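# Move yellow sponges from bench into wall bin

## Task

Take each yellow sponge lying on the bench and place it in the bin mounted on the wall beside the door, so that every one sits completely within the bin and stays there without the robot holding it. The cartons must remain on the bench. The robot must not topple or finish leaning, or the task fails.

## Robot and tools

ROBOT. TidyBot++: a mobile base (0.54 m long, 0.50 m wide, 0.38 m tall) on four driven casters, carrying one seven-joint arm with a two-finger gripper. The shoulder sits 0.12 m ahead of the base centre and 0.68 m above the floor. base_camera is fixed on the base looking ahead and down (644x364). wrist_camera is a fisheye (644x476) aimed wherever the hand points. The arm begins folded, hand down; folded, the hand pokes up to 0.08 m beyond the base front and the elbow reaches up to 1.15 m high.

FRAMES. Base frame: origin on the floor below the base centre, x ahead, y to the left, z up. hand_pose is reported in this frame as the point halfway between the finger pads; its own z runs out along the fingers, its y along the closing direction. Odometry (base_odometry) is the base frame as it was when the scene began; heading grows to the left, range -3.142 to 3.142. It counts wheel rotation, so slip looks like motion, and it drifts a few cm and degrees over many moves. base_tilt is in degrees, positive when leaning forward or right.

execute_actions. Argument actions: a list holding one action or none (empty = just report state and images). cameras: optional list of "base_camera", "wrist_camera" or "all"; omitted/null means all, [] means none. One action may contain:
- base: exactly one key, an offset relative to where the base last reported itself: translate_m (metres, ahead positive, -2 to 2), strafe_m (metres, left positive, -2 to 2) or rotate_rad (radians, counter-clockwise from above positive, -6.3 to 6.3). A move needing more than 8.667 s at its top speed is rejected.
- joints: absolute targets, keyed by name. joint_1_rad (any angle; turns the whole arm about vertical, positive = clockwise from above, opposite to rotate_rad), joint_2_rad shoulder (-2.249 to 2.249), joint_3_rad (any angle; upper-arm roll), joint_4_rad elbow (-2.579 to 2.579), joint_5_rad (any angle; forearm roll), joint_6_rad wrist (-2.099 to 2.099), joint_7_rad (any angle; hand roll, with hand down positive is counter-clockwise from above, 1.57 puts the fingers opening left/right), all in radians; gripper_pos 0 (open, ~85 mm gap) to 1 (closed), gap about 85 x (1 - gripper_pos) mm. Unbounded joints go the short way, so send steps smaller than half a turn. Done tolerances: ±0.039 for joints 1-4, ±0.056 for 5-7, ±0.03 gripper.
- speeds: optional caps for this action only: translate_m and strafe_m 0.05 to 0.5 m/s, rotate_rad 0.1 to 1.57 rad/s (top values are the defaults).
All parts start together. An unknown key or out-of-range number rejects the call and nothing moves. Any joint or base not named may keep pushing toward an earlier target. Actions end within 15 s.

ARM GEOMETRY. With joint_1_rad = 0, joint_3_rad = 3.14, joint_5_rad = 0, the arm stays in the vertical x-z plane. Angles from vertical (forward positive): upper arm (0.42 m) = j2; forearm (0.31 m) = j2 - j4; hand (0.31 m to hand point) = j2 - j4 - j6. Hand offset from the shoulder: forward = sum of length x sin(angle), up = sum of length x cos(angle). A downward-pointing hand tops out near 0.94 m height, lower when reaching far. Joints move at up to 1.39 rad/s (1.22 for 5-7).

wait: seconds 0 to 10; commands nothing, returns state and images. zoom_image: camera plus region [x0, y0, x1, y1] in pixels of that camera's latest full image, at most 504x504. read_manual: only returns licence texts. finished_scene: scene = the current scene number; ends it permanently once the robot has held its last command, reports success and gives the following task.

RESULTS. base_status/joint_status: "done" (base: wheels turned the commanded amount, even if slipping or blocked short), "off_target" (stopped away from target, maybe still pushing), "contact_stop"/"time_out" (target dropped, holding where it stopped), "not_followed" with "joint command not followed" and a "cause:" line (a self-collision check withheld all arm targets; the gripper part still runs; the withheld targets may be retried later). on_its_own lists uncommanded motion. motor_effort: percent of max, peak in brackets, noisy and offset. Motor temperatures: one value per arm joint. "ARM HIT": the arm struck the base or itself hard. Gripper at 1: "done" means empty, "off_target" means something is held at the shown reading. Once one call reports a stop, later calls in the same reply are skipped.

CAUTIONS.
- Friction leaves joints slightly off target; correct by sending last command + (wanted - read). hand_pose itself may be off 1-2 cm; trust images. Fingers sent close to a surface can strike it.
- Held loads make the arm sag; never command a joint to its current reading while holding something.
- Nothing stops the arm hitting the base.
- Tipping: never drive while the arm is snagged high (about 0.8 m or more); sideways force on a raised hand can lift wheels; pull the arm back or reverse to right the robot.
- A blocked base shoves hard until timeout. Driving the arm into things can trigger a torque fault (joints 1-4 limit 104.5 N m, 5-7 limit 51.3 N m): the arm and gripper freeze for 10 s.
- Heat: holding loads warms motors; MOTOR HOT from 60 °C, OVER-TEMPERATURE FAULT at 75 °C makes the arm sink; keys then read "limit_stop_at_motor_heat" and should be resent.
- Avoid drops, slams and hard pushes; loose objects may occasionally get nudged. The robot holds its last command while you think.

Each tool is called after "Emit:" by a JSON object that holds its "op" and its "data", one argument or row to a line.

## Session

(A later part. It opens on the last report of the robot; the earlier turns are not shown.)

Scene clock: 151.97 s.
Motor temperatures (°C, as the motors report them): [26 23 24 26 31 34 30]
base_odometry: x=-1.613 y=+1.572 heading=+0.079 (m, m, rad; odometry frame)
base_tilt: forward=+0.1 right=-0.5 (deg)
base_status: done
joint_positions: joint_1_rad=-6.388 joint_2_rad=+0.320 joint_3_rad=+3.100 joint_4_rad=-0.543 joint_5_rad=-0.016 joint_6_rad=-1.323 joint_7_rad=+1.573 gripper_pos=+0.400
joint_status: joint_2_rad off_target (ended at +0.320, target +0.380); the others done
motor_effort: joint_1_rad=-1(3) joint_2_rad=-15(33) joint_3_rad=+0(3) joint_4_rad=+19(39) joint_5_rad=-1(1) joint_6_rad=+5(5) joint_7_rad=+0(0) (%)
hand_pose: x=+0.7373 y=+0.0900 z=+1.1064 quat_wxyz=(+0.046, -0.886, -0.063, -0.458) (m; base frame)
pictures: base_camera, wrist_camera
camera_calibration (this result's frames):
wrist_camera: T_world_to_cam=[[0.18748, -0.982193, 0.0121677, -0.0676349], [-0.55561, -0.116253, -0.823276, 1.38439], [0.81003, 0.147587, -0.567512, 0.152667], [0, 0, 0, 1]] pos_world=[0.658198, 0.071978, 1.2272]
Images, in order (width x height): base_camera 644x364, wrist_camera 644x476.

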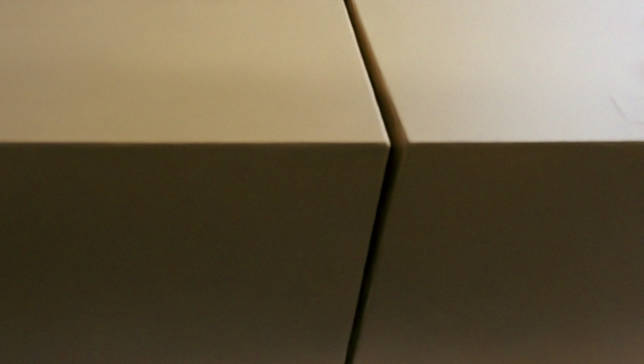

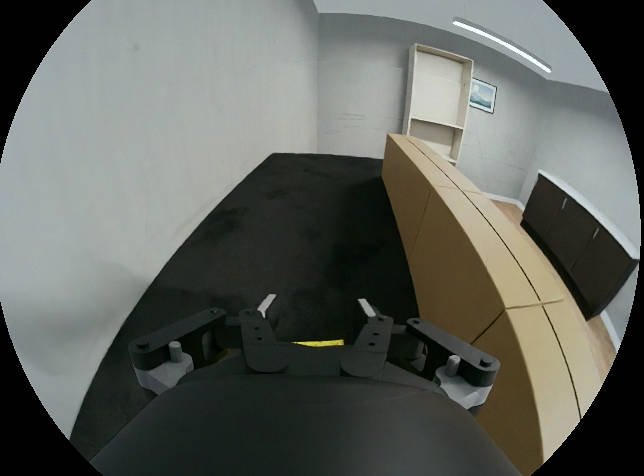

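Emit:
{"op": "execute_actions", "data": {
  "actions": [
    {"joints":{"joint_2_rad":0.29,"joint_4_rad":-0.9,"joint_6_rad":-0.85}}
  ],
  "cameras": []
}}

Emit:
{"op": "execute_actions", "data": {
  "actions": [
    {"joints":{"joint_4_rad":-1.05,"joint_6_rad":-0.9}}
  ],
  "cameras": ["wrist_camera"]
}}

Emit:
{"op": "execute_actions", "data": {
  "actions": [
    {"base":{"translate_m":-0.22},"speeds":{"translate_m":0.12}}
  ],
  "cameras": []
}}

Emit:
{"op": "execute_actions", "data": {
  "actions": [
    {"joints":{"joint_4_rad":-0.5}}
  ],
  "cameras": []
}}

Emit:
{"op": "execute_actions", "data": {
  "actions": [
    {"joints":{"joint_2_rad":0.085,"joint_6_rad":-2.0,"gripper_pos":0}}
  ],
  "cameras": ["wrist_camera"]
}}

Scene clock: 163.80 s.
Motor temperatures (°C, as the motors report them): [26 24 24 26 31 34 30]
base_odometry: x=-1.613 y=+1.572 heading=+0.079 (m, m, rad; odometry frame)
base_tilt: forward=+0.1 right=-0.5 (deg)
base_status: not commanded
joint_positions: joint_1_rad=-6.390 joint_2_rad=+0.313 joint_3_rad=+3.100 joint_4_rad=-0.886 joint_5_rad=-0.016 joint_6_rad=-0.874 joint_7_rad=+1.573 gripper_pos=+0.400
joint_status: all done
motor_effort: joint_1_rad=+0(1) joint_2_rad=-27(27) joint_3_rad=-1(0) joint_4_rad=+22(22) joint_5_rad=+0(0) joint_6_rad=+5(6) joint_7_rad=+0(1) (%)
hand_pose: x=+0.8062 y=+0.1014 z=+1.0469 quat_wxyz=(+0.050, -0.858, -0.059, -0.507) (m; base frame)
pictures: none
No camera images: the call's "cameras" was empty. Leave "cameras" out to get every camera's image.

Scene clock: 165.37 s.
Motor temperatures (°C, as the motors report them): [26 24 24 26 31 34 30]
base_odometry: x=-1.613 y=+1.572 heading=+0.079 (m, m, rad; odometry frame)
base_tilt: forward=+0.2 right=-0.5 (deg)
base_status: not commanded
joint_positions: joint_1_rad=-6.392 joint_2_rad=+0.288 joint_3_rad=+3.100 joint_4_rad=-1.036 joint_5_rad=-0.016 joint_6_rad=-0.874 joint_7_rad=+1.573 gripper_pos=+0.400
joint_status: all done
motor_effort: joint_1_rad=+0(2) joint_2_rad=-24(28) joint_3_rad=-1(2) joint_4_rad=+20(24) joint_5_rad=+0(2) joint_6_rad=+3(6) joint_7_rad=-1(1) (%)
hand_pose: x=+0.7873 y=+0.1014 z=+0.9797 quat_wxyz=(+0.046, -0.888, -0.063, -0.452) (m; base frame)
pictures: wrist_camera
camera_calibration (this result's frames):
wrist_camera: T_world_to_cam=[[0.186214, -0.982461, 0.00967434, -0.0607737], [-0.566026, -0.115322, -0.816282, 1.31038], [0.803081, 0.146527, -0.577573, 0.0539701], [0, 0, 0, 1]] pos_world=[0.709683, 0.0834992, 1.1014]
Images, in order (width x height): wrist_camera 644x476.

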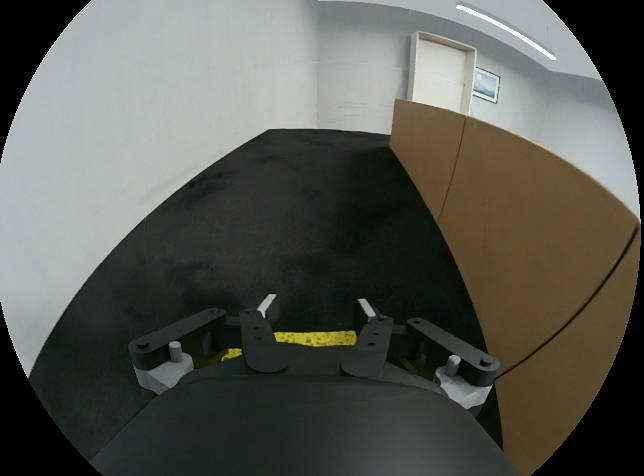

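Scene clock: 167.80 s.
Motor temperatures (°C, as the motors report them): [26 24 24 26 31 34 30]
base_odometry: x=-1.832 y=+1.555 heading=+0.078 (m, m, rad; odometry frame)
base_tilt: forward=+0.1 right=-0.5 (deg)
base_status: done
joint_positions: joint_1_rad=-6.393 joint_2_rad=+0.287 joint_3_rad=+3.100 joint_4_rad=-1.036 joint_5_rad=-0.016 joint_6_rad=-0.874 joint_7_rad=+1.573 gripper_pos=+0.400
joint_status: not commanded
motor_effort: joint_1_rad=+0(1) joint_2_rad=-26(28) joint_3_rad=-1(1) joint_4_rad=+22(23) joint_5_rad=-1(1) joint_6_rad=+5(5) joint_7_rad=+0(1) (%)
hand_pose: x=+0.7869 y=+0.1019 z=+0.9800 quat_wxyz=(+0.046, -0.888, -0.063, -0.453) (m; base frame)
pictures: none
No camera images: the call's "cameras" was empty. Leave "cameras" out to get every camera's image.

Scene clock: 169.57 s.
Motor temperatures (°C, as the motors report them): [26 24 24 26 31 34 30]
base_odometry: x=-1.832 y=+1.555 heading=+0.078 (m, m, rad; odometry frame)
base_tilt: forward=+0.1 right=-0.6 (deg)
base_status: not commanded
joint_positions: joint_1_rad=-6.393 joint_2_rad=+0.287 joint_3_rad=+3.100 joint_4_rad=-0.513 joint_5_rad=-0.016 joint_6_rad=-0.876 joint_7_rad=+1.573 gripper_pos=+0.400
joint_status: all done
motor_effort: joint_1_rad=+0(0) joint_2_rad=-23(28) joint_3_rad=+0(1) joint_4_rad=+19(23) joint_5_rad=+0(1) joint_6_rad=+6(7) joint_7_rad=+0(0) (%)
hand_pose: x=+0.7655 y=+0.0953 z=+1.2720 quat_wxyz=(+0.061, -0.741, -0.053, -0.666) (m; base frame)
pictures: none
No camera images: the call's "cameras" was empty. Leave "cameras" out to get every camera's image.

Scene clock: 171.07 s.
Motor temperatures (°C, as the motors report them): [26 24 24 26 31 34 30]
base_odometry: x=-1.832 y=+1.555 heading=+0.078 (m, m, rad; odometry frame)
base_tilt: forward=+0.1 right=-0.5 (deg)
base_status: not commanded
joint_positions: joint_1_rad=-6.393 joint_2_rad=+0.084 joint_3_rad=+3.100 joint_4_rad=-0.511 joint_5_rad=-0.016 joint_6_rad=-1.996 joint_7_rad=+1.573 gripper_pos=+0.000
joint_status: all done
motor_effort: joint_1_rad=+0(0) joint_2_rad=-12(25) joint_3_rad=+0(0) joint_4_rad=+13(20) joint_5_rad=+0(0) joint_6_rad=+3(7) joint_7_rad=+0(1) (%)
hand_pose: x=+0.4881 y=+0.0604 z=+1.0960 quat_wxyz=(+0.028, -0.959, -0.078, -0.270) (m; base frame)
pictures: wrist_camera
camera_calibration (this result's frames):
wrist_camera: T_world_to_cam=[[0.208759, -0.977935, 0.00798596, -0.0558283], [-0.827132, -0.180912, -0.532094, 1.05124], [0.521798, 0.104474, -0.846648, 0.802213], [0, 0, 0, 1]] pos_world=[0.46258, 0.0517762, 1.239]
Images, in order (width x height): wrist_camera 644x476.

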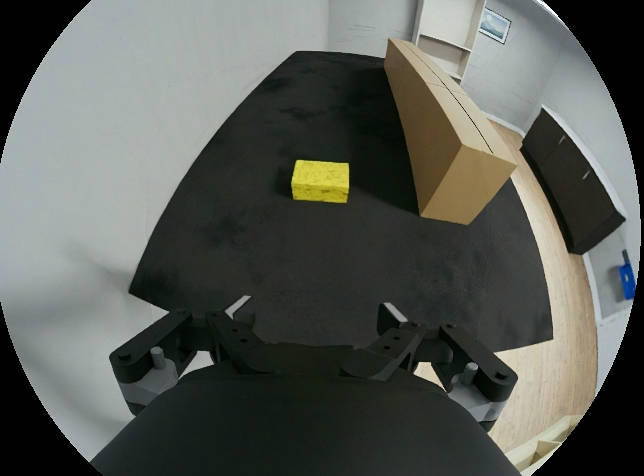

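Emit:
{"op": "execute_actions", "data": {
  "actions": [
    {"base":{"translate_m":0.215},"joints":{"joint_1_rad":-0.225,"joint_2_rad":0.15,"joint_7_rad":-0.1}}
  ],
  "cameras": ["wrist_camera"]
}}

Emit:
{"op": "execute_actions", "data": {
  "actions": [
    {"joints":{"joint_2_rad":0.2,"joint_4_rad":-0.62,"joint_6_rad":-2.05}}
  ],
  "cameras": ["wrist_camera"]
}}

Scene clock: 179.10 s.
Motor temperatures (°C, as the motors report them): [26 24 24 26 31 34 30]
base_odometry: x=-1.618 y=+1.572 heading=+0.078 (m, m, rad; odometry frame)
base_tilt: forward=+0.1 right=-0.6 (deg)
base_status: done
joint_positions: joint_1_rad=-6.487 joint_2_rad=+0.142 joint_3_rad=+3.100 joint_4_rad=-0.511 joint_5_rad=-0.016 joint_6_rad=-1.996 joint_7_rad=-0.097 gripper_pos=+0.000
joint_status: all done
motor_effort: joint_1_rad=+0(2) joint_2_rad=-14(17) joint_3_rad=+0(1) joint_4_rad=+14(15) joint_5_rad=+0(0) joint_6_rad=+2(3) joint_7_rad=+0(0) (%)
hand_pose: x=+0.5036 y=+0.0995 z=+1.0739 quat_wxyz=(+0.204, -0.737, +0.630, -0.133) (m; base frame)
pictures: wrist_camera
camera_calibration (this result's frames):
wrist_camera: T_world_to_cam=[[-0.862078, -0.168163, -0.478062, 0.959994], [-0.206801, 0.977956, 0.0289137, 0.0292056], [0.462662, 0.12379, -0.87785, 0.832653], [0, 0, 0, 1]] pos_world=[0.448392, 0.0297997, 1.18904]
Images, in order (width x height): wrist_camera 644x476.

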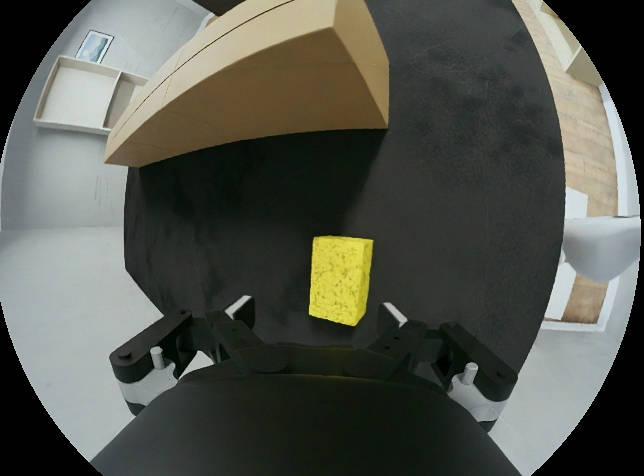

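Scene clock: 180.17 s.
Motor temperatures (°C, as the motors report them): [26 24 24 26 31 34 30]
base_odometry: x=-1.618 y=+1.572 heading=+0.078 (m, m, rad; odometry frame)
base_tilt: forward=+0.1 right=-0.6 (deg)
base_status: not commanded
joint_positions: joint_1_rad=-6.487 joint_2_rad=+0.195 joint_3_rad=+3.100 joint_4_rad=-0.608 joint_5_rad=-0.016 joint_6_rad=-2.024 joint_7_rad=-0.097 gripper_pos=+0.000
joint_status: all done
motor_effort: joint_1_rad=+0(1) joint_2_rad=-18(20) joint_3_rad=+0(0) joint_4_rad=+15(15) joint_5_rad=+0(0) joint_6_rad=+1(2) joint_7_rad=-1(0) (%)
hand_pose: x=+0.5095 y=+0.1003 z=+1.0172 quat_wxyz=(+0.134, -0.750, +0.642, -0.082) (m; base frame)
pictures: wrist_camera
camera_calibration (this result's frames):
wrist_camera: T_world_to_cam=[[-0.930802, -0.185639, -0.314874, 0.808861], [-0.203345, 0.978812, 0.0240341, 0.0343408], [0.303741, 0.086399, -0.948829, 0.937005], [0, 0, 0, 1]] pos_world=[0.475266, 0.0355869, 1.14292]
Images, in order (width x height): wrist_camera 644x476.

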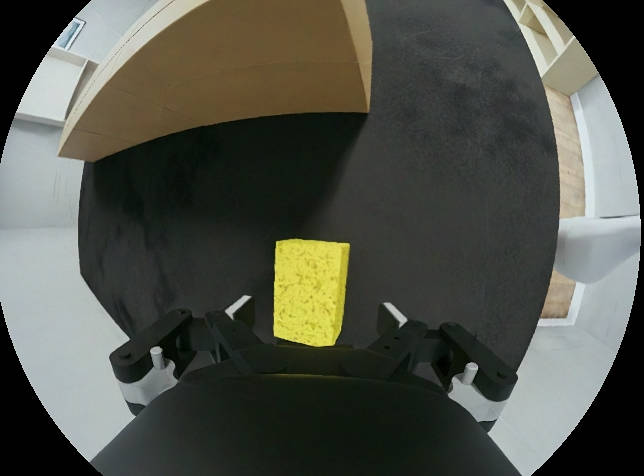

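Emit:
{"op": "execute_actions", "data": {
  "actions": [
    {"joints":{"joint_4_rad":-0.81,"joint_6_rad":-1.87,"joint_7_rad":-0.15}}
  ],
  "cameras": ["wrist_camera"]
}}

Emit:
{"op": "execute_actions", "data": {
  "actions": [
    {"joints":{"gripper_pos":1}}
  ],
  "cameras": []
}}

Emit:
{"op": "execute_actions", "data": {
  "actions": [
    {"joints":{"joint_4_rad":-0.6,"joint_2_rad":0.09}}
  ],
  "cameras": ["wrist_camera"]
}}

Scene clock: 190.17 s.
Motor temperatures (°C, as the motors report them): [26 24 24 26 31 34 30]
base_odometry: x=-1.618 y=+1.572 heading=+0.078 (m, m, rad; odometry frame)
base_tilt: forward=+0.1 right=-0.5 (deg)
base_status: not commanded
joint_positions: joint_1_rad=-6.487 joint_2_rad=+0.196 joint_3_rad=+3.100 joint_4_rad=-0.796 joint_5_rad=-0.016 joint_6_rad=-1.894 joint_7_rad=-0.128 gripper_pos=+0.000
joint_status: all done
motor_effort: joint_1_rad=+0(0) joint_2_rad=-19(20) joint_3_rad=+0(0) joint_4_rad=+17(18) joint_5_rad=+1(1) joint_6_rad=+0(1) joint_7_rad=-1(0) (%)
hand_pose: x=+0.5289 y=+0.1058 z=+0.9655 quat_wxyz=(+0.112, -0.743, +0.657, -0.063) (m; base frame)
pictures: wrist_camera
camera_calibration (this result's frames):
wrist_camera: T_world_to_cam=[[-0.953185, -0.158281, -0.257654, 0.765395], [-0.171804, 0.984653, 0.0306958, 0.0104326], [0.248841, 0.0735246, -0.96575, 0.928366], [0, 0, 0, 1]] pos_world=[0.50034, 0.0426174, 1.09346]
Images, in order (width x height): wrist_camera 644x476.

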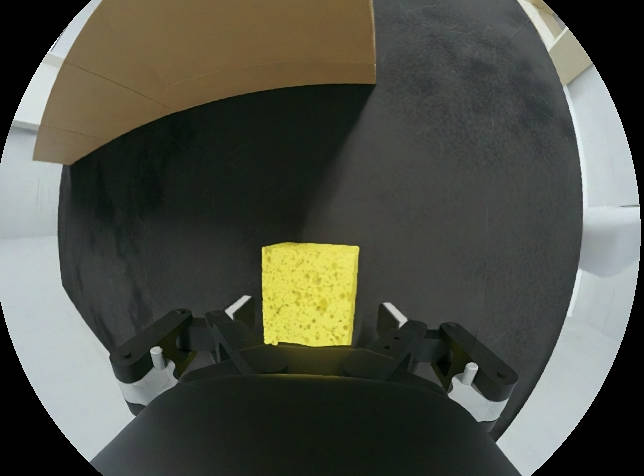

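Scene clock: 191.63 s.
Motor temperatures (°C, as the motors report them): [26 24 24 26 31 34 30]
base_odometry: x=-1.618 y=+1.572 heading=+0.078 (m, m, rad; odometry frame)
base_tilt: forward=+0.1 right=-0.6 (deg)
base_status: not commanded
joint_positions: joint_1_rad=-6.490 joint_2_rad=+0.206 joint_3_rad=+3.100 joint_4_rad=-0.803 joint_5_rad=-0.016 joint_6_rad=-1.875 joint_7_rad=-0.128 gripper_pos=+0.999
joint_status: all done
motor_effort: joint_1_rad=+0(3) joint_2_rad=-19(22) joint_3_rad=-1(3) joint_4_rad=+17(18) joint_5_rad=+0(3) joint_6_rad=+0(7) joint_7_rad=+0(0) (%)
hand_pose: x=+0.5358 y=+0.1090 z=+0.9606 quat_wxyz=(+0.113, -0.744, +0.656, -0.063) (m; base frame)
pictures: none
No camera images: the call's "cameras" was empty. Leave "cameras" out to get every camera's image.

Scene clock: 192.87 s.
Motor temperatures (°C, as the motors report them): [26 24 24 26 31 34 30]
base_odometry: x=-1.618 y=+1.572 heading=+0.078 (m, m, rad; odometry frame)
base_tilt: forward=+0.1 right=-0.5 (deg)
base_status: not commanded
joint_positions: joint_1_rad=-6.490 joint_2_rad=+0.087 joint_3_rad=+3.100 joint_4_rad=-0.608 joint_5_rad=-0.016 joint_6_rad=-1.875 joint_7_rad=-0.128 gripper_pos=+0.999
joint_status: all done
motor_effort: joint_1_rad=+0(0) joint_2_rad=-14(22) joint_3_rad=+0(0) joint_4_rad=+15(19) joint_5_rad=+0(1) joint_6_rad=+3(3) joint_7_rad=+0(0) (%)
hand_pose: x=+0.5112 y=+0.1040 z=+1.0806 quat_wxyz=(+0.238, -0.721, +0.634, -0.152) (m; base frame)
pictures: wrist_camera
camera_calibration (this result's frames):
wrist_camera: T_world_to_cam=[[-0.828906, -0.130695, -0.543907, 1.02078], [-0.185858, 0.981432, 0.0474171, -0.00495245], [0.52761, 0.140393, -0.837805, 0.756269], [0, 0, 0, 1]] pos_world=[0.446196, 0.032096, 1.18905]
Images, in order (width x height): wrist_camera 644x476.

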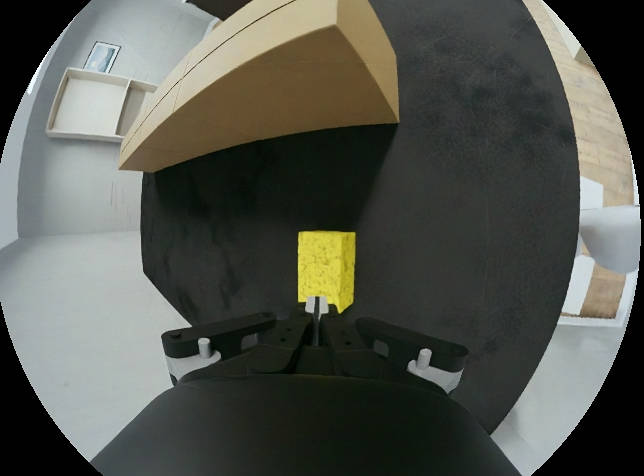

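Emit:
{"op": "execute_actions", "data": {
  "actions": [
    {"joints":{"joint_1_rad":-0.15,"joint_4_rad":-0.42,"joint_2_rad":0.3,"joint_6_rad":-2.05,"gripper_pos":0}}
  ],
  "cameras": ["wrist_camera"]
}}

Emit:
{"op": "execute_actions", "data": {
  "actions": [
    {"joints":{"joint_4_rad":-0.73,"joint_6_rad":-1.87}}
  ],
  "cameras": ["wrist_camera"]
}}

Scene clock: 201.57 s.
Motor temperatures (°C, as the motors report them): [26 24 24 26 31 34 30]
base_odometry: x=-1.618 y=+1.572 heading=+0.078 (m, m, rad; odometry frame)
base_tilt: forward=+0.1 right=-0.6 (deg)
base_status: not commanded
joint_positions: joint_1_rad=-6.453 joint_2_rad=+0.302 joint_3_rad=+3.100 joint_4_rad=-0.438 joint_5_rad=-0.016 joint_6_rad=-2.024 joint_7_rad=-0.128 gripper_pos=+0.000
joint_status: all done
motor_effort: joint_1_rad=+1(0) joint_2_rad=-20(23) joint_3_rad=+0(1) joint_4_rad=+15(16) joint_5_rad=+0(0) joint_6_rad=+1(2) joint_7_rad=-1(1) (%)
hand_pose: x=+0.5602 y=+0.0954 z=+1.0267 quat_wxyz=(+0.161, -0.725, +0.663, -0.099) (m; base frame)
pictures: wrist_camera
camera_calibration (this result's frames):
wrist_camera: T_world_to_cam=[[-0.920408, -0.116961, -0.373054, 0.905479], [-0.142691, 0.988875, 0.0420155, -0.00422067], [0.36399, 0.0919027, -0.926858, 0.874266], [0, 0, 0, 1]] pos_world=[0.514584, 0.0297317, 1.14829]
Images, in order (width x height): wrist_camera 644x476.

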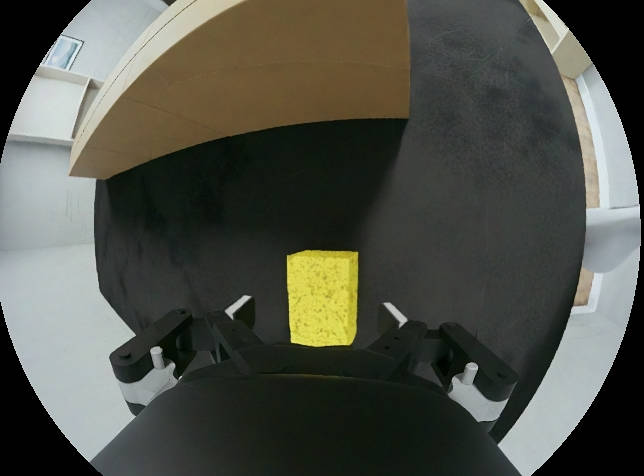

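Scene clock: 203.07 s.
Motor temperatures (°C, as the motors report them): [26 24 24 26 31 34 30]
base_odometry: x=-1.618 y=+1.572 heading=+0.078 (m, m, rad; odometry frame)
base_tilt: forward=+0.1 right=-0.5 (deg)
base_status: not commanded
joint_positions: joint_1_rad=-6.452 joint_2_rad=+0.296 joint_3_rad=+3.100 joint_4_rad=-0.713 joint_5_rad=-0.016 joint_6_rad=-1.890 joint_7_rad=-0.128 gripper_pos=+0.000
joint_status: all done
motor_effort: joint_1_rad=+0(1) joint_2_rad=-22(23) joint_3_rad=-1(1) joint_4_rad=+17(17) joint_5_rad=+0(2) joint_6_rad=+0(2) joint_7_rad=-1(0) (%)
hand_pose: x=+0.5713 y=+0.0985 z=+0.9498 quat_wxyz=(+0.106, -0.731, +0.671, -0.059) (m; base frame)
pictures: wrist_camera
camera_calibration (this result's frames):
wrist_camera: T_world_to_cam=[[-0.961736, -0.124134, -0.244244, 0.789369], [-0.136367, 0.990083, 0.0337618, 0.00171218], [0.237631, 0.0657768, -0.969126, 0.913519], [0, 0, 0, 1]] pos_world=[0.542317, 0.036204, 1.07806]
Images, in order (width x height): wrist_camera 644x476.

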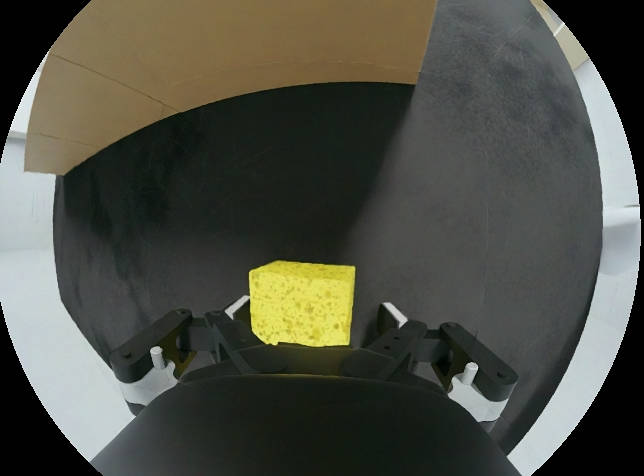

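Emit:
{"op": "execute_actions", "data": {
  "actions": [
    {"joints":{"joint_4_rad":-0.79,"joint_6_rad":-1.76}}
  ],
  "cameras": ["wrist_camera"]
}}

Emit:
{"op": "execute_actions", "data": {
  "actions": [
    {"joints":{"gripper_pos":1}}
  ],
  "cameras": []
}}

Emit:
{"op": "execute_actions", "data": {
  "actions": [
    {"joints":{"joint_4_rad":-0.6,"joint_2_rad":0.09,"joint_6_rad":-1.87}}
  ],
  "cameras": ["wrist_camera"]
}}

Scene clock: 209.77 s.
Motor temperatures (°C, as the motors report them): [26 24 24 26 31 34 30]
base_odometry: x=-1.618 y=+1.572 heading=+0.078 (m, m, rad; odometry frame)
base_tilt: forward=+0.1 right=-0.6 (deg)
base_status: not commanded
joint_positions: joint_1_rad=-6.452 joint_2_rad=+0.293 joint_3_rad=+3.100 joint_4_rad=-0.775 joint_5_rad=-0.016 joint_6_rad=-1.783 joint_7_rad=-0.128 gripper_pos=+0.000
joint_status: all done
motor_effort: joint_1_rad=+0(0) joint_2_rad=-21(24) joint_3_rad=-1(0) joint_4_rad=+16(17) joint_5_rad=+0(1) joint_6_rad=+0(2) joint_7_rad=+0(0) (%)
hand_pose: x=+0.5934 y=+0.1035 z=+0.9381 quat_wxyz=(+0.126, -0.729, +0.669, -0.073) (m; base frame)
pictures: wrist_camera
camera_calibration (this result's frames):
wrist_camera: T_world_to_cam=[[-0.949522, -0.119398, -0.29009, 0.843644], [-0.13607, 0.989973, 0.0379218, -0.00389839], [0.282653, 0.0754801, -0.956248, 0.856777], [0, 0, 0, 1]] pos_world=[0.558358, 0.039919, 1.06417]
Images, in order (width x height): wrist_camera 644x476.

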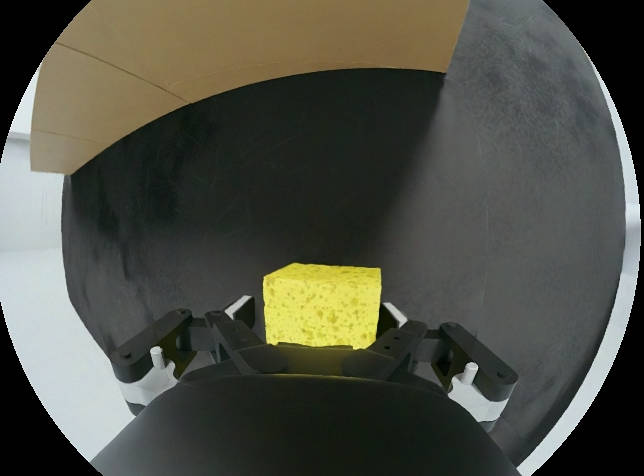

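Scene clock: 214.57 s.
Motor temperatures (°C, as the motors report them): [26 24 24 26 31 34 30]
base_odometry: x=-1.618 y=+1.572 heading=+0.078 (m, m, rad; odometry frame)
base_tilt: forward=+0.1 right=-0.6 (deg)
base_status: not commanded
joint_positions: joint_1_rad=-6.451 joint_2_rad=+0.279 joint_3_rad=+3.100 joint_4_rad=-0.775 joint_5_rad=-0.016 joint_6_rad=-1.781 joint_7_rad=-0.128 gripper_pos=+0.344
joint_status: gripper_pos off_target (ended at +0.344, target +1.000)
motor_effort: joint_1_rad=+0(1) joint_2_rad=-16(22) joint_3_rad=+0(1) joint_4_rad=+13(17) joint_5_rad=+0(1) joint_6_rad=+2(2) joint_7_rad=+0(0) (%)
hand_pose: x=+0.5905 y=+0.1027 z=+0.9451 quat_wxyz=(+0.132, -0.728, +0.669, -0.078) (m; base frame)
pictures: none
No camera images: the call's "cameras" was empty. Leave "cameras" out to get every camera's image.

Scene clock: 216.13 s.
Motor temperatures (°C, as the motors report them): [26 24 24 26 31 34 30]
base_odometry: x=-1.618 y=+1.572 heading=+0.078 (m, m, rad; odometry frame)
base_tilt: forward=+0.1 right=-0.6 (deg)
base_status: not commanded
joint_positions: joint_1_rad=-6.451 joint_2_rad=+0.084 joint_3_rad=+3.100 joint_4_rad=-0.605 joint_5_rad=-0.016 joint_6_rad=-1.847 joint_7_rad=-0.128 gripper_pos=+0.344
joint_status: all done
motor_effort: joint_1_rad=+0(0) joint_2_rad=-14(27) joint_3_rad=+0(0) joint_4_rad=+15(20) joint_5_rad=+0(0) joint_6_rad=+3(3) joint_7_rad=+0(0) (%)
hand_pose: x=+0.5207 y=+0.0901 z=+1.0882 quat_wxyz=(+0.248, -0.704, +0.644, -0.166) (m; base frame)
pictures: wrist_camera
camera_calibration (this result's frames):
wrist_camera: T_world_to_cam=[[-0.814161, -0.0940179, -0.572977, 1.05167], [-0.149078, 0.987571, 0.0497822, -0.0121881], [0.561176, 0.125949, -0.818058, 0.721934], [0, 0, 0, 1]] pos_world=[0.449282, 0.0199858, 1.19377]
Images, in order (width x height): wrist_camera 644x476.

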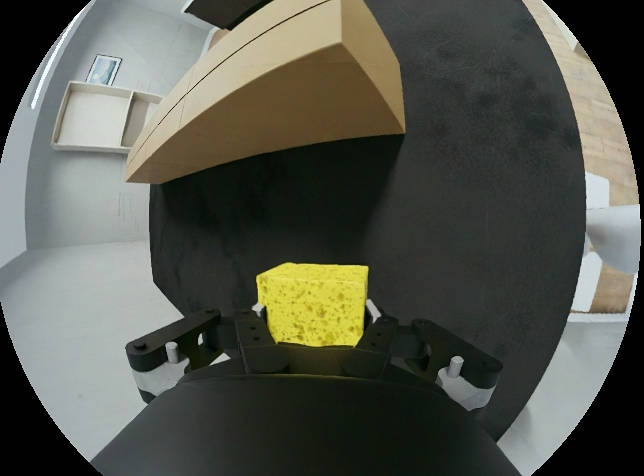

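Emit:
{"op": "execute_actions", "data": {
  "actions": [
    {"base":{"translate_m":-0.17}}
  ],
  "cameras": []
}}

Emit:
{"op": "execute_actions", "data": {
  "actions": [
    {"base":{"strafe_m":-2.0},"joints":{"joint_1_rad":0,"joint_7_rad":1.57}}
  ],
  "cameras": []
}}

Emit:
{"op": "execute_actions", "data": {
  "actions": [
    {"base":{"translate_m":0.86}}
  ],
  "cameras": []
}}

Emit:
{"op": "execute_actions", "data": {
  "actions": [
    {"base":{"rotate_rad":-1.571}}
  ],
  "cameras": []
}}

Emit:
{"op": "execute_actions", "data": {
  "actions": [
    {"base":{"translate_m":0.53},"joints":{"joint_2_rad":0.3,"joint_4_rad":-1.3,"joint_6_rad":-1.35}}
  ]
}}

Scene clock: 226.03 s.
Motor temperatures (°C, as the motors report them): [26 24 24 26 31 34 30]
base_odometry: x=-1.787 y=+1.558 heading=+0.077 (m, m, rad; odometry frame)
base_tilt: forward=+0.1 right=-0.5 (deg)
base_status: done
joint_positions: joint_1_rad=-6.451 joint_2_rad=+0.083 joint_3_rad=+3.100 joint_4_rad=-0.605 joint_5_rad=-0.016 joint_6_rad=-1.847 joint_7_rad=-0.128 gripper_pos=+0.344
joint_status: not commanded
motor_effort: joint_1_rad=+0(2) joint_2_rad=-14(17) joint_3_rad=+0(2) joint_4_rad=+15(16) joint_5_rad=+0(1) joint_6_rad=+3(4) joint_7_rad=+0(1) (%)
hand_pose: x=+0.5205 y=+0.0899 z=+1.0884 quat_wxyz=(+0.248, -0.704, +0.644, -0.166) (m; base frame)
pictures: none
No camera images: the call's "cameras" was empty. Leave "cameras" out to get every camera's image.

Scene clock: 231.40 s.
Motor temperatures (°C, as the motors report them): [26 24 24 26 31 34 30]
base_odometry: x=-1.634 y=-0.436 heading=+0.077 (m, m, rad; odometry frame)
base_tilt: forward=+0.1 right=-0.5 (deg)
base_status: done
joint_positions: joint_1_rad=-6.299 joint_2_rad=+0.083 joint_3_rad=+3.100 joint_4_rad=-0.605 joint_5_rad=-0.016 joint_6_rad=-1.847 joint_7_rad=+1.567 gripper_pos=+0.344
joint_status: all done
motor_effort: joint_1_rad=+0(2) joint_2_rad=-14(15) joint_3_rad=+0(2) joint_4_rad=+15(16) joint_5_rad=+0(1) joint_6_rad=+3(3) joint_7_rad=+0(1) (%)
hand_pose: x=+0.5295 y=+0.0281 z=+1.0884 quat_wxyz=(+0.017, -0.954, -0.029, -0.298) (m; base frame)
pictures: none
No camera images: the call's "cameras" was empty. Leave "cameras" out to get every camera's image.

Scene clock: 234.50 s.
Motor temperatures (°C, as the motors report them): [26 24 24 26 31 34 30]
base_odometry: x=-0.776 y=-0.370 heading=+0.077 (m, m, rad; odometry frame)
base_tilt: forward=+0.1 right=-0.5 (deg)
base_status: done
joint_positions: joint_1_rad=-6.299 joint_2_rad=+0.090 joint_3_rad=+3.100 joint_4_rad=-0.605 joint_5_rad=-0.016 joint_6_rad=-1.848 joint_7_rad=+1.567 gripper_pos=+0.344
joint_status: not commanded
motor_effort: joint_1_rad=+0(0) joint_2_rad=-14(17) joint_3_rad=+0(0) joint_4_rad=+15(16) joint_5_rad=-1(0) joint_6_rad=+3(4) joint_7_rad=-1(0) (%)
hand_pose: x=+0.5321 y=+0.0281 z=+1.0855 quat_wxyz=(+0.017, -0.955, -0.029, -0.295) (m; base frame)
pictures: none
No camera images: the call's "cameras" was empty. Leave "cameras" out to get every camera's image.

Scene clock: 236.87 s.
Motor temperatures (°C, as the motors report them): [26 24 24 26 31 34 30]
base_odometry: x=-0.776 y=-0.370 heading=-1.493 (m, m, rad; odometry frame)
base_tilt: forward=+0.1 right=-0.5 (deg)
base_status: done
joint_positions: joint_1_rad=-6.292 joint_2_rad=+0.091 joint_3_rad=+3.100 joint_4_rad=-0.605 joint_5_rad=-0.016 joint_6_rad=-1.848 joint_7_rad=+1.567 gripper_pos=+0.344
joint_status: not commanded
motor_effort: joint_1_rad=+0(2) joint_2_rad=-14(17) joint_3_rad=-1(2) joint_4_rad=+15(16) joint_5_rad=+0(1) joint_6_rad=+3(3) joint_7_rad=-1(0) (%)
hand_pose: x=+0.5328 y=+0.0254 z=+1.0849 quat_wxyz=(+0.016, -0.955, -0.026, -0.294) (m; base frame)
pictures: none
No camera images: the call's "cameras" was empty. Leave "cameras" out to get every camera's image.

Scene clock: 239.30 s.
Motor temperatures (°C, as the motors report them): [26 24 24 26 31 34 30]
base_odometry: x=-0.736 y=-0.899 heading=-1.494 (m, m, rad; odometry frame)
base_tilt: forward=+0.1 right=-0.5 (deg)
base_status: done
joint_positions: joint_1_rad=-6.292 joint_2_rad=+0.306 joint_3_rad=+3.100 joint_4_rad=-1.285 joint_5_rad=-0.016 joint_6_rad=-1.372 joint_7_rad=+1.567 gripper_pos=+0.344
joint_status: all done
motor_effort: joint_1_rad=+0(0) joint_2_rad=-24(29) joint_3_rad=-1(1) joint_4_rad=+19(21) joint_5_rad=-1(1) joint_6_rad=+0(3) joint_7_rad=+0(0) (%)
hand_pose: x=+0.6140 y=+0.0291 z=+0.7707 quat_wxyz=(+0.016, -0.996, -0.021, -0.089) (m; base frame)
pictures: base_camera, wrist_camera
camera_calibration (this result's frames):
wrist_camera: T_world_to_cam=[[0.0930803, -0.995286, -0.0272349, -0.0114748], [-0.978045, -0.0862772, -0.189693, 0.802585], [0.186449, 0.0442936, -0.981466, 0.775959], [0, 0, 0, 1]] pos_world=[0.641356, 0.023454, 0.913509]
Images, in order (width x height): base_camera 644x364, wrist_camera 644x476.

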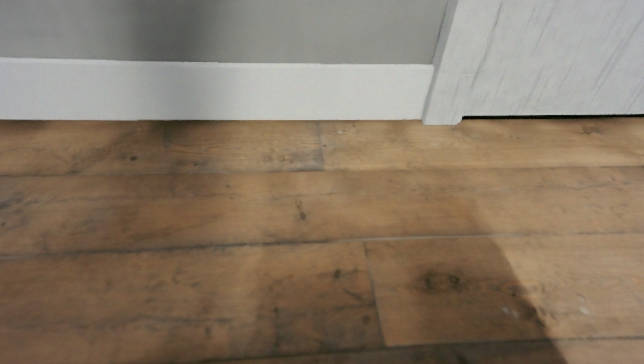

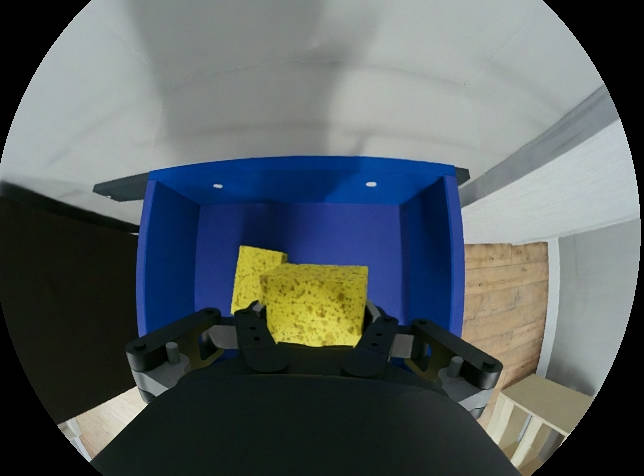

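Emit:
{"op": "execute_actions", "data": {
  "actions": [
    {"base":{"translate_m":0.04},"joints":{"joint_1_rad":0.04,"joint_2_rad":0.38,"joint_4_rad":-1.55,"joint_6_rad":-1.1}}
  ],
  "cameras": ["wrist_camera"]
}}

Emit:
{"op": "execute_actions", "data": {
  "actions": [
    {"joints":{"gripper_pos":0.1}}
  ],
  "cameras": []
}}

Emit:
{"op": "execute_actions", "data": {
  "actions": [
    {"joints":{"joint_2_rad":0.1,"joint_4_rad":-1.35,"joint_6_rad":-1.5}}
  ],
  "cameras": ["wrist_camera"]
}}

Scene clock: 245.67 s.
Motor temperatures (°C, as the motors report them): [26 24 24 26 31 34 30]
base_odometry: x=-0.733 y=-0.939 heading=-1.495 (m, m, rad; odometry frame)
base_tilt: forward=+0.1 right=-0.6 (deg)
base_status: done
joint_positions: joint_1_rad=-6.265 joint_2_rad=+0.372 joint_3_rad=+3.100 joint_4_rad=-1.539 joint_5_rad=-0.016 joint_6_rad=-1.125 joint_7_rad=+1.567 gripper_pos=+0.344
joint_status: all done
motor_effort: joint_1_rad=+0(1) joint_2_rad=-25(27) joint_3_rad=-1(1) joint_4_rad=+18(20) joint_5_rad=+0(1) joint_6_rad=-1(1) joint_7_rad=-1(0) (%)
hand_pose: x=+0.6002 y=+0.0159 z=+0.6594 quat_wxyz=(+0.015, -0.999, -0.005, -0.052) (m; base frame)
pictures: wrist_camera
camera_calibration (this result's frames):
wrist_camera: T_world_to_cam=[[0.059895, -0.997683, -0.0322657, -0.00312999], [-0.991636, -0.0557676, -0.116396, 0.72616], [0.114327, 0.0389673, -0.992679, 0.720629], [0, 0, 0, 1]] pos_world=[0.637887, 0.00929251, 0.799774]
Images, in order (width x height): wrist_camera 644x476.

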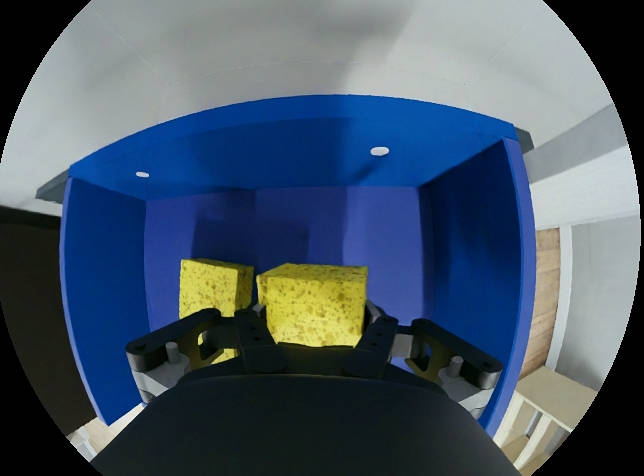

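Scene clock: 246.70 s.
Motor temperatures (°C, as the motors report them): [26 24 24 26 31 34 30]
base_odometry: x=-0.733 y=-0.939 heading=-1.495 (m, m, rad; odometry frame)
base_tilt: forward=+0.2 right=-0.6 (deg)
base_status: not commanded
joint_positions: joint_1_rad=-6.265 joint_2_rad=+0.372 joint_3_rad=+3.100 joint_4_rad=-1.539 joint_5_rad=-0.016 joint_6_rad=-1.125 joint_7_rad=+1.567 gripper_pos=+0.100
joint_status: all done
motor_effort: joint_1_rad=+0(0) joint_2_rad=-25(25) joint_3_rad=+0(0) joint_4_rad=+18(18) joint_5_rad=-1(1) joint_6_rad=+0(1) joint_7_rad=-1(0) (%)
hand_pose: x=+0.6002 y=+0.0159 z=+0.6594 quat_wxyz=(+0.015, -0.999, -0.005, -0.052) (m; base frame)
pictures: none
No camera images: the call's "cameras" was empty. Leave "cameras" out to get every camera's image.

Scene clock: 248.23 s.
Motor temperatures (°C, as the motors report them): [26 24 24 26 31 34 30]
base_odometry: x=-0.733 y=-0.939 heading=-1.495 (m, m, rad; odometry frame)
base_tilt: forward=+0.1 right=-0.6 (deg)
base_status: not commanded
joint_positions: joint_1_rad=-6.265 joint_2_rad=+0.096 joint_3_rad=+3.100 joint_4_rad=-1.360 joint_5_rad=-0.016 joint_6_rad=-1.479 joint_7_rad=+1.567 gripper_pos=+0.100
joint_status: all done
motor_effort: joint_1_rad=+0(0) joint_2_rad=-17(28) joint_3_rad=+0(1) joint_4_rad=+19(19) joint_5_rad=+0(1) joint_6_rad=+0(1) joint_7_rad=-1(1) (%)
hand_pose: x=+0.5349 y=+0.0152 z=+0.8322 quat_wxyz=(+0.011, -0.995, -0.009, -0.103) (m; base frame)
pictures: wrist_camera
camera_calibration (this result's frames):
wrist_camera: T_world_to_cam=[[0.0696095, -0.997422, -0.0174091, -0.0119065], [-0.974023, -0.064186, -0.217164, 0.756126], [0.215486, 0.0320735, -0.97598, 0.831783], [0, 0, 0, 1]] pos_world=[0.558075, 0.00997871, 0.9758]
Images, in order (width x height): wrist_camera 644x476.

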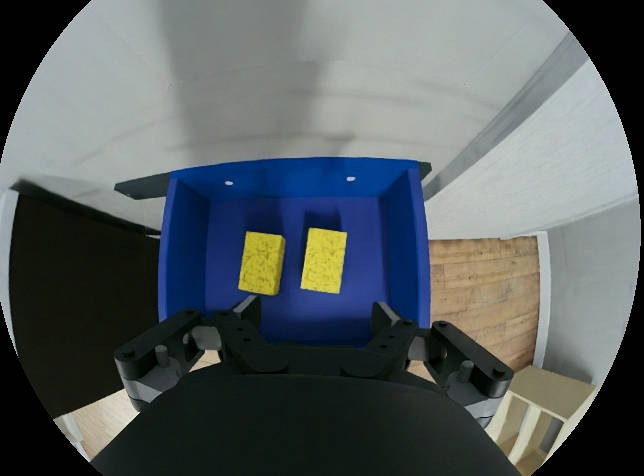

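Emit:
{"op": "finished_scene", "data": {
  "scene": 1
}}

The scene is finished: the task was done.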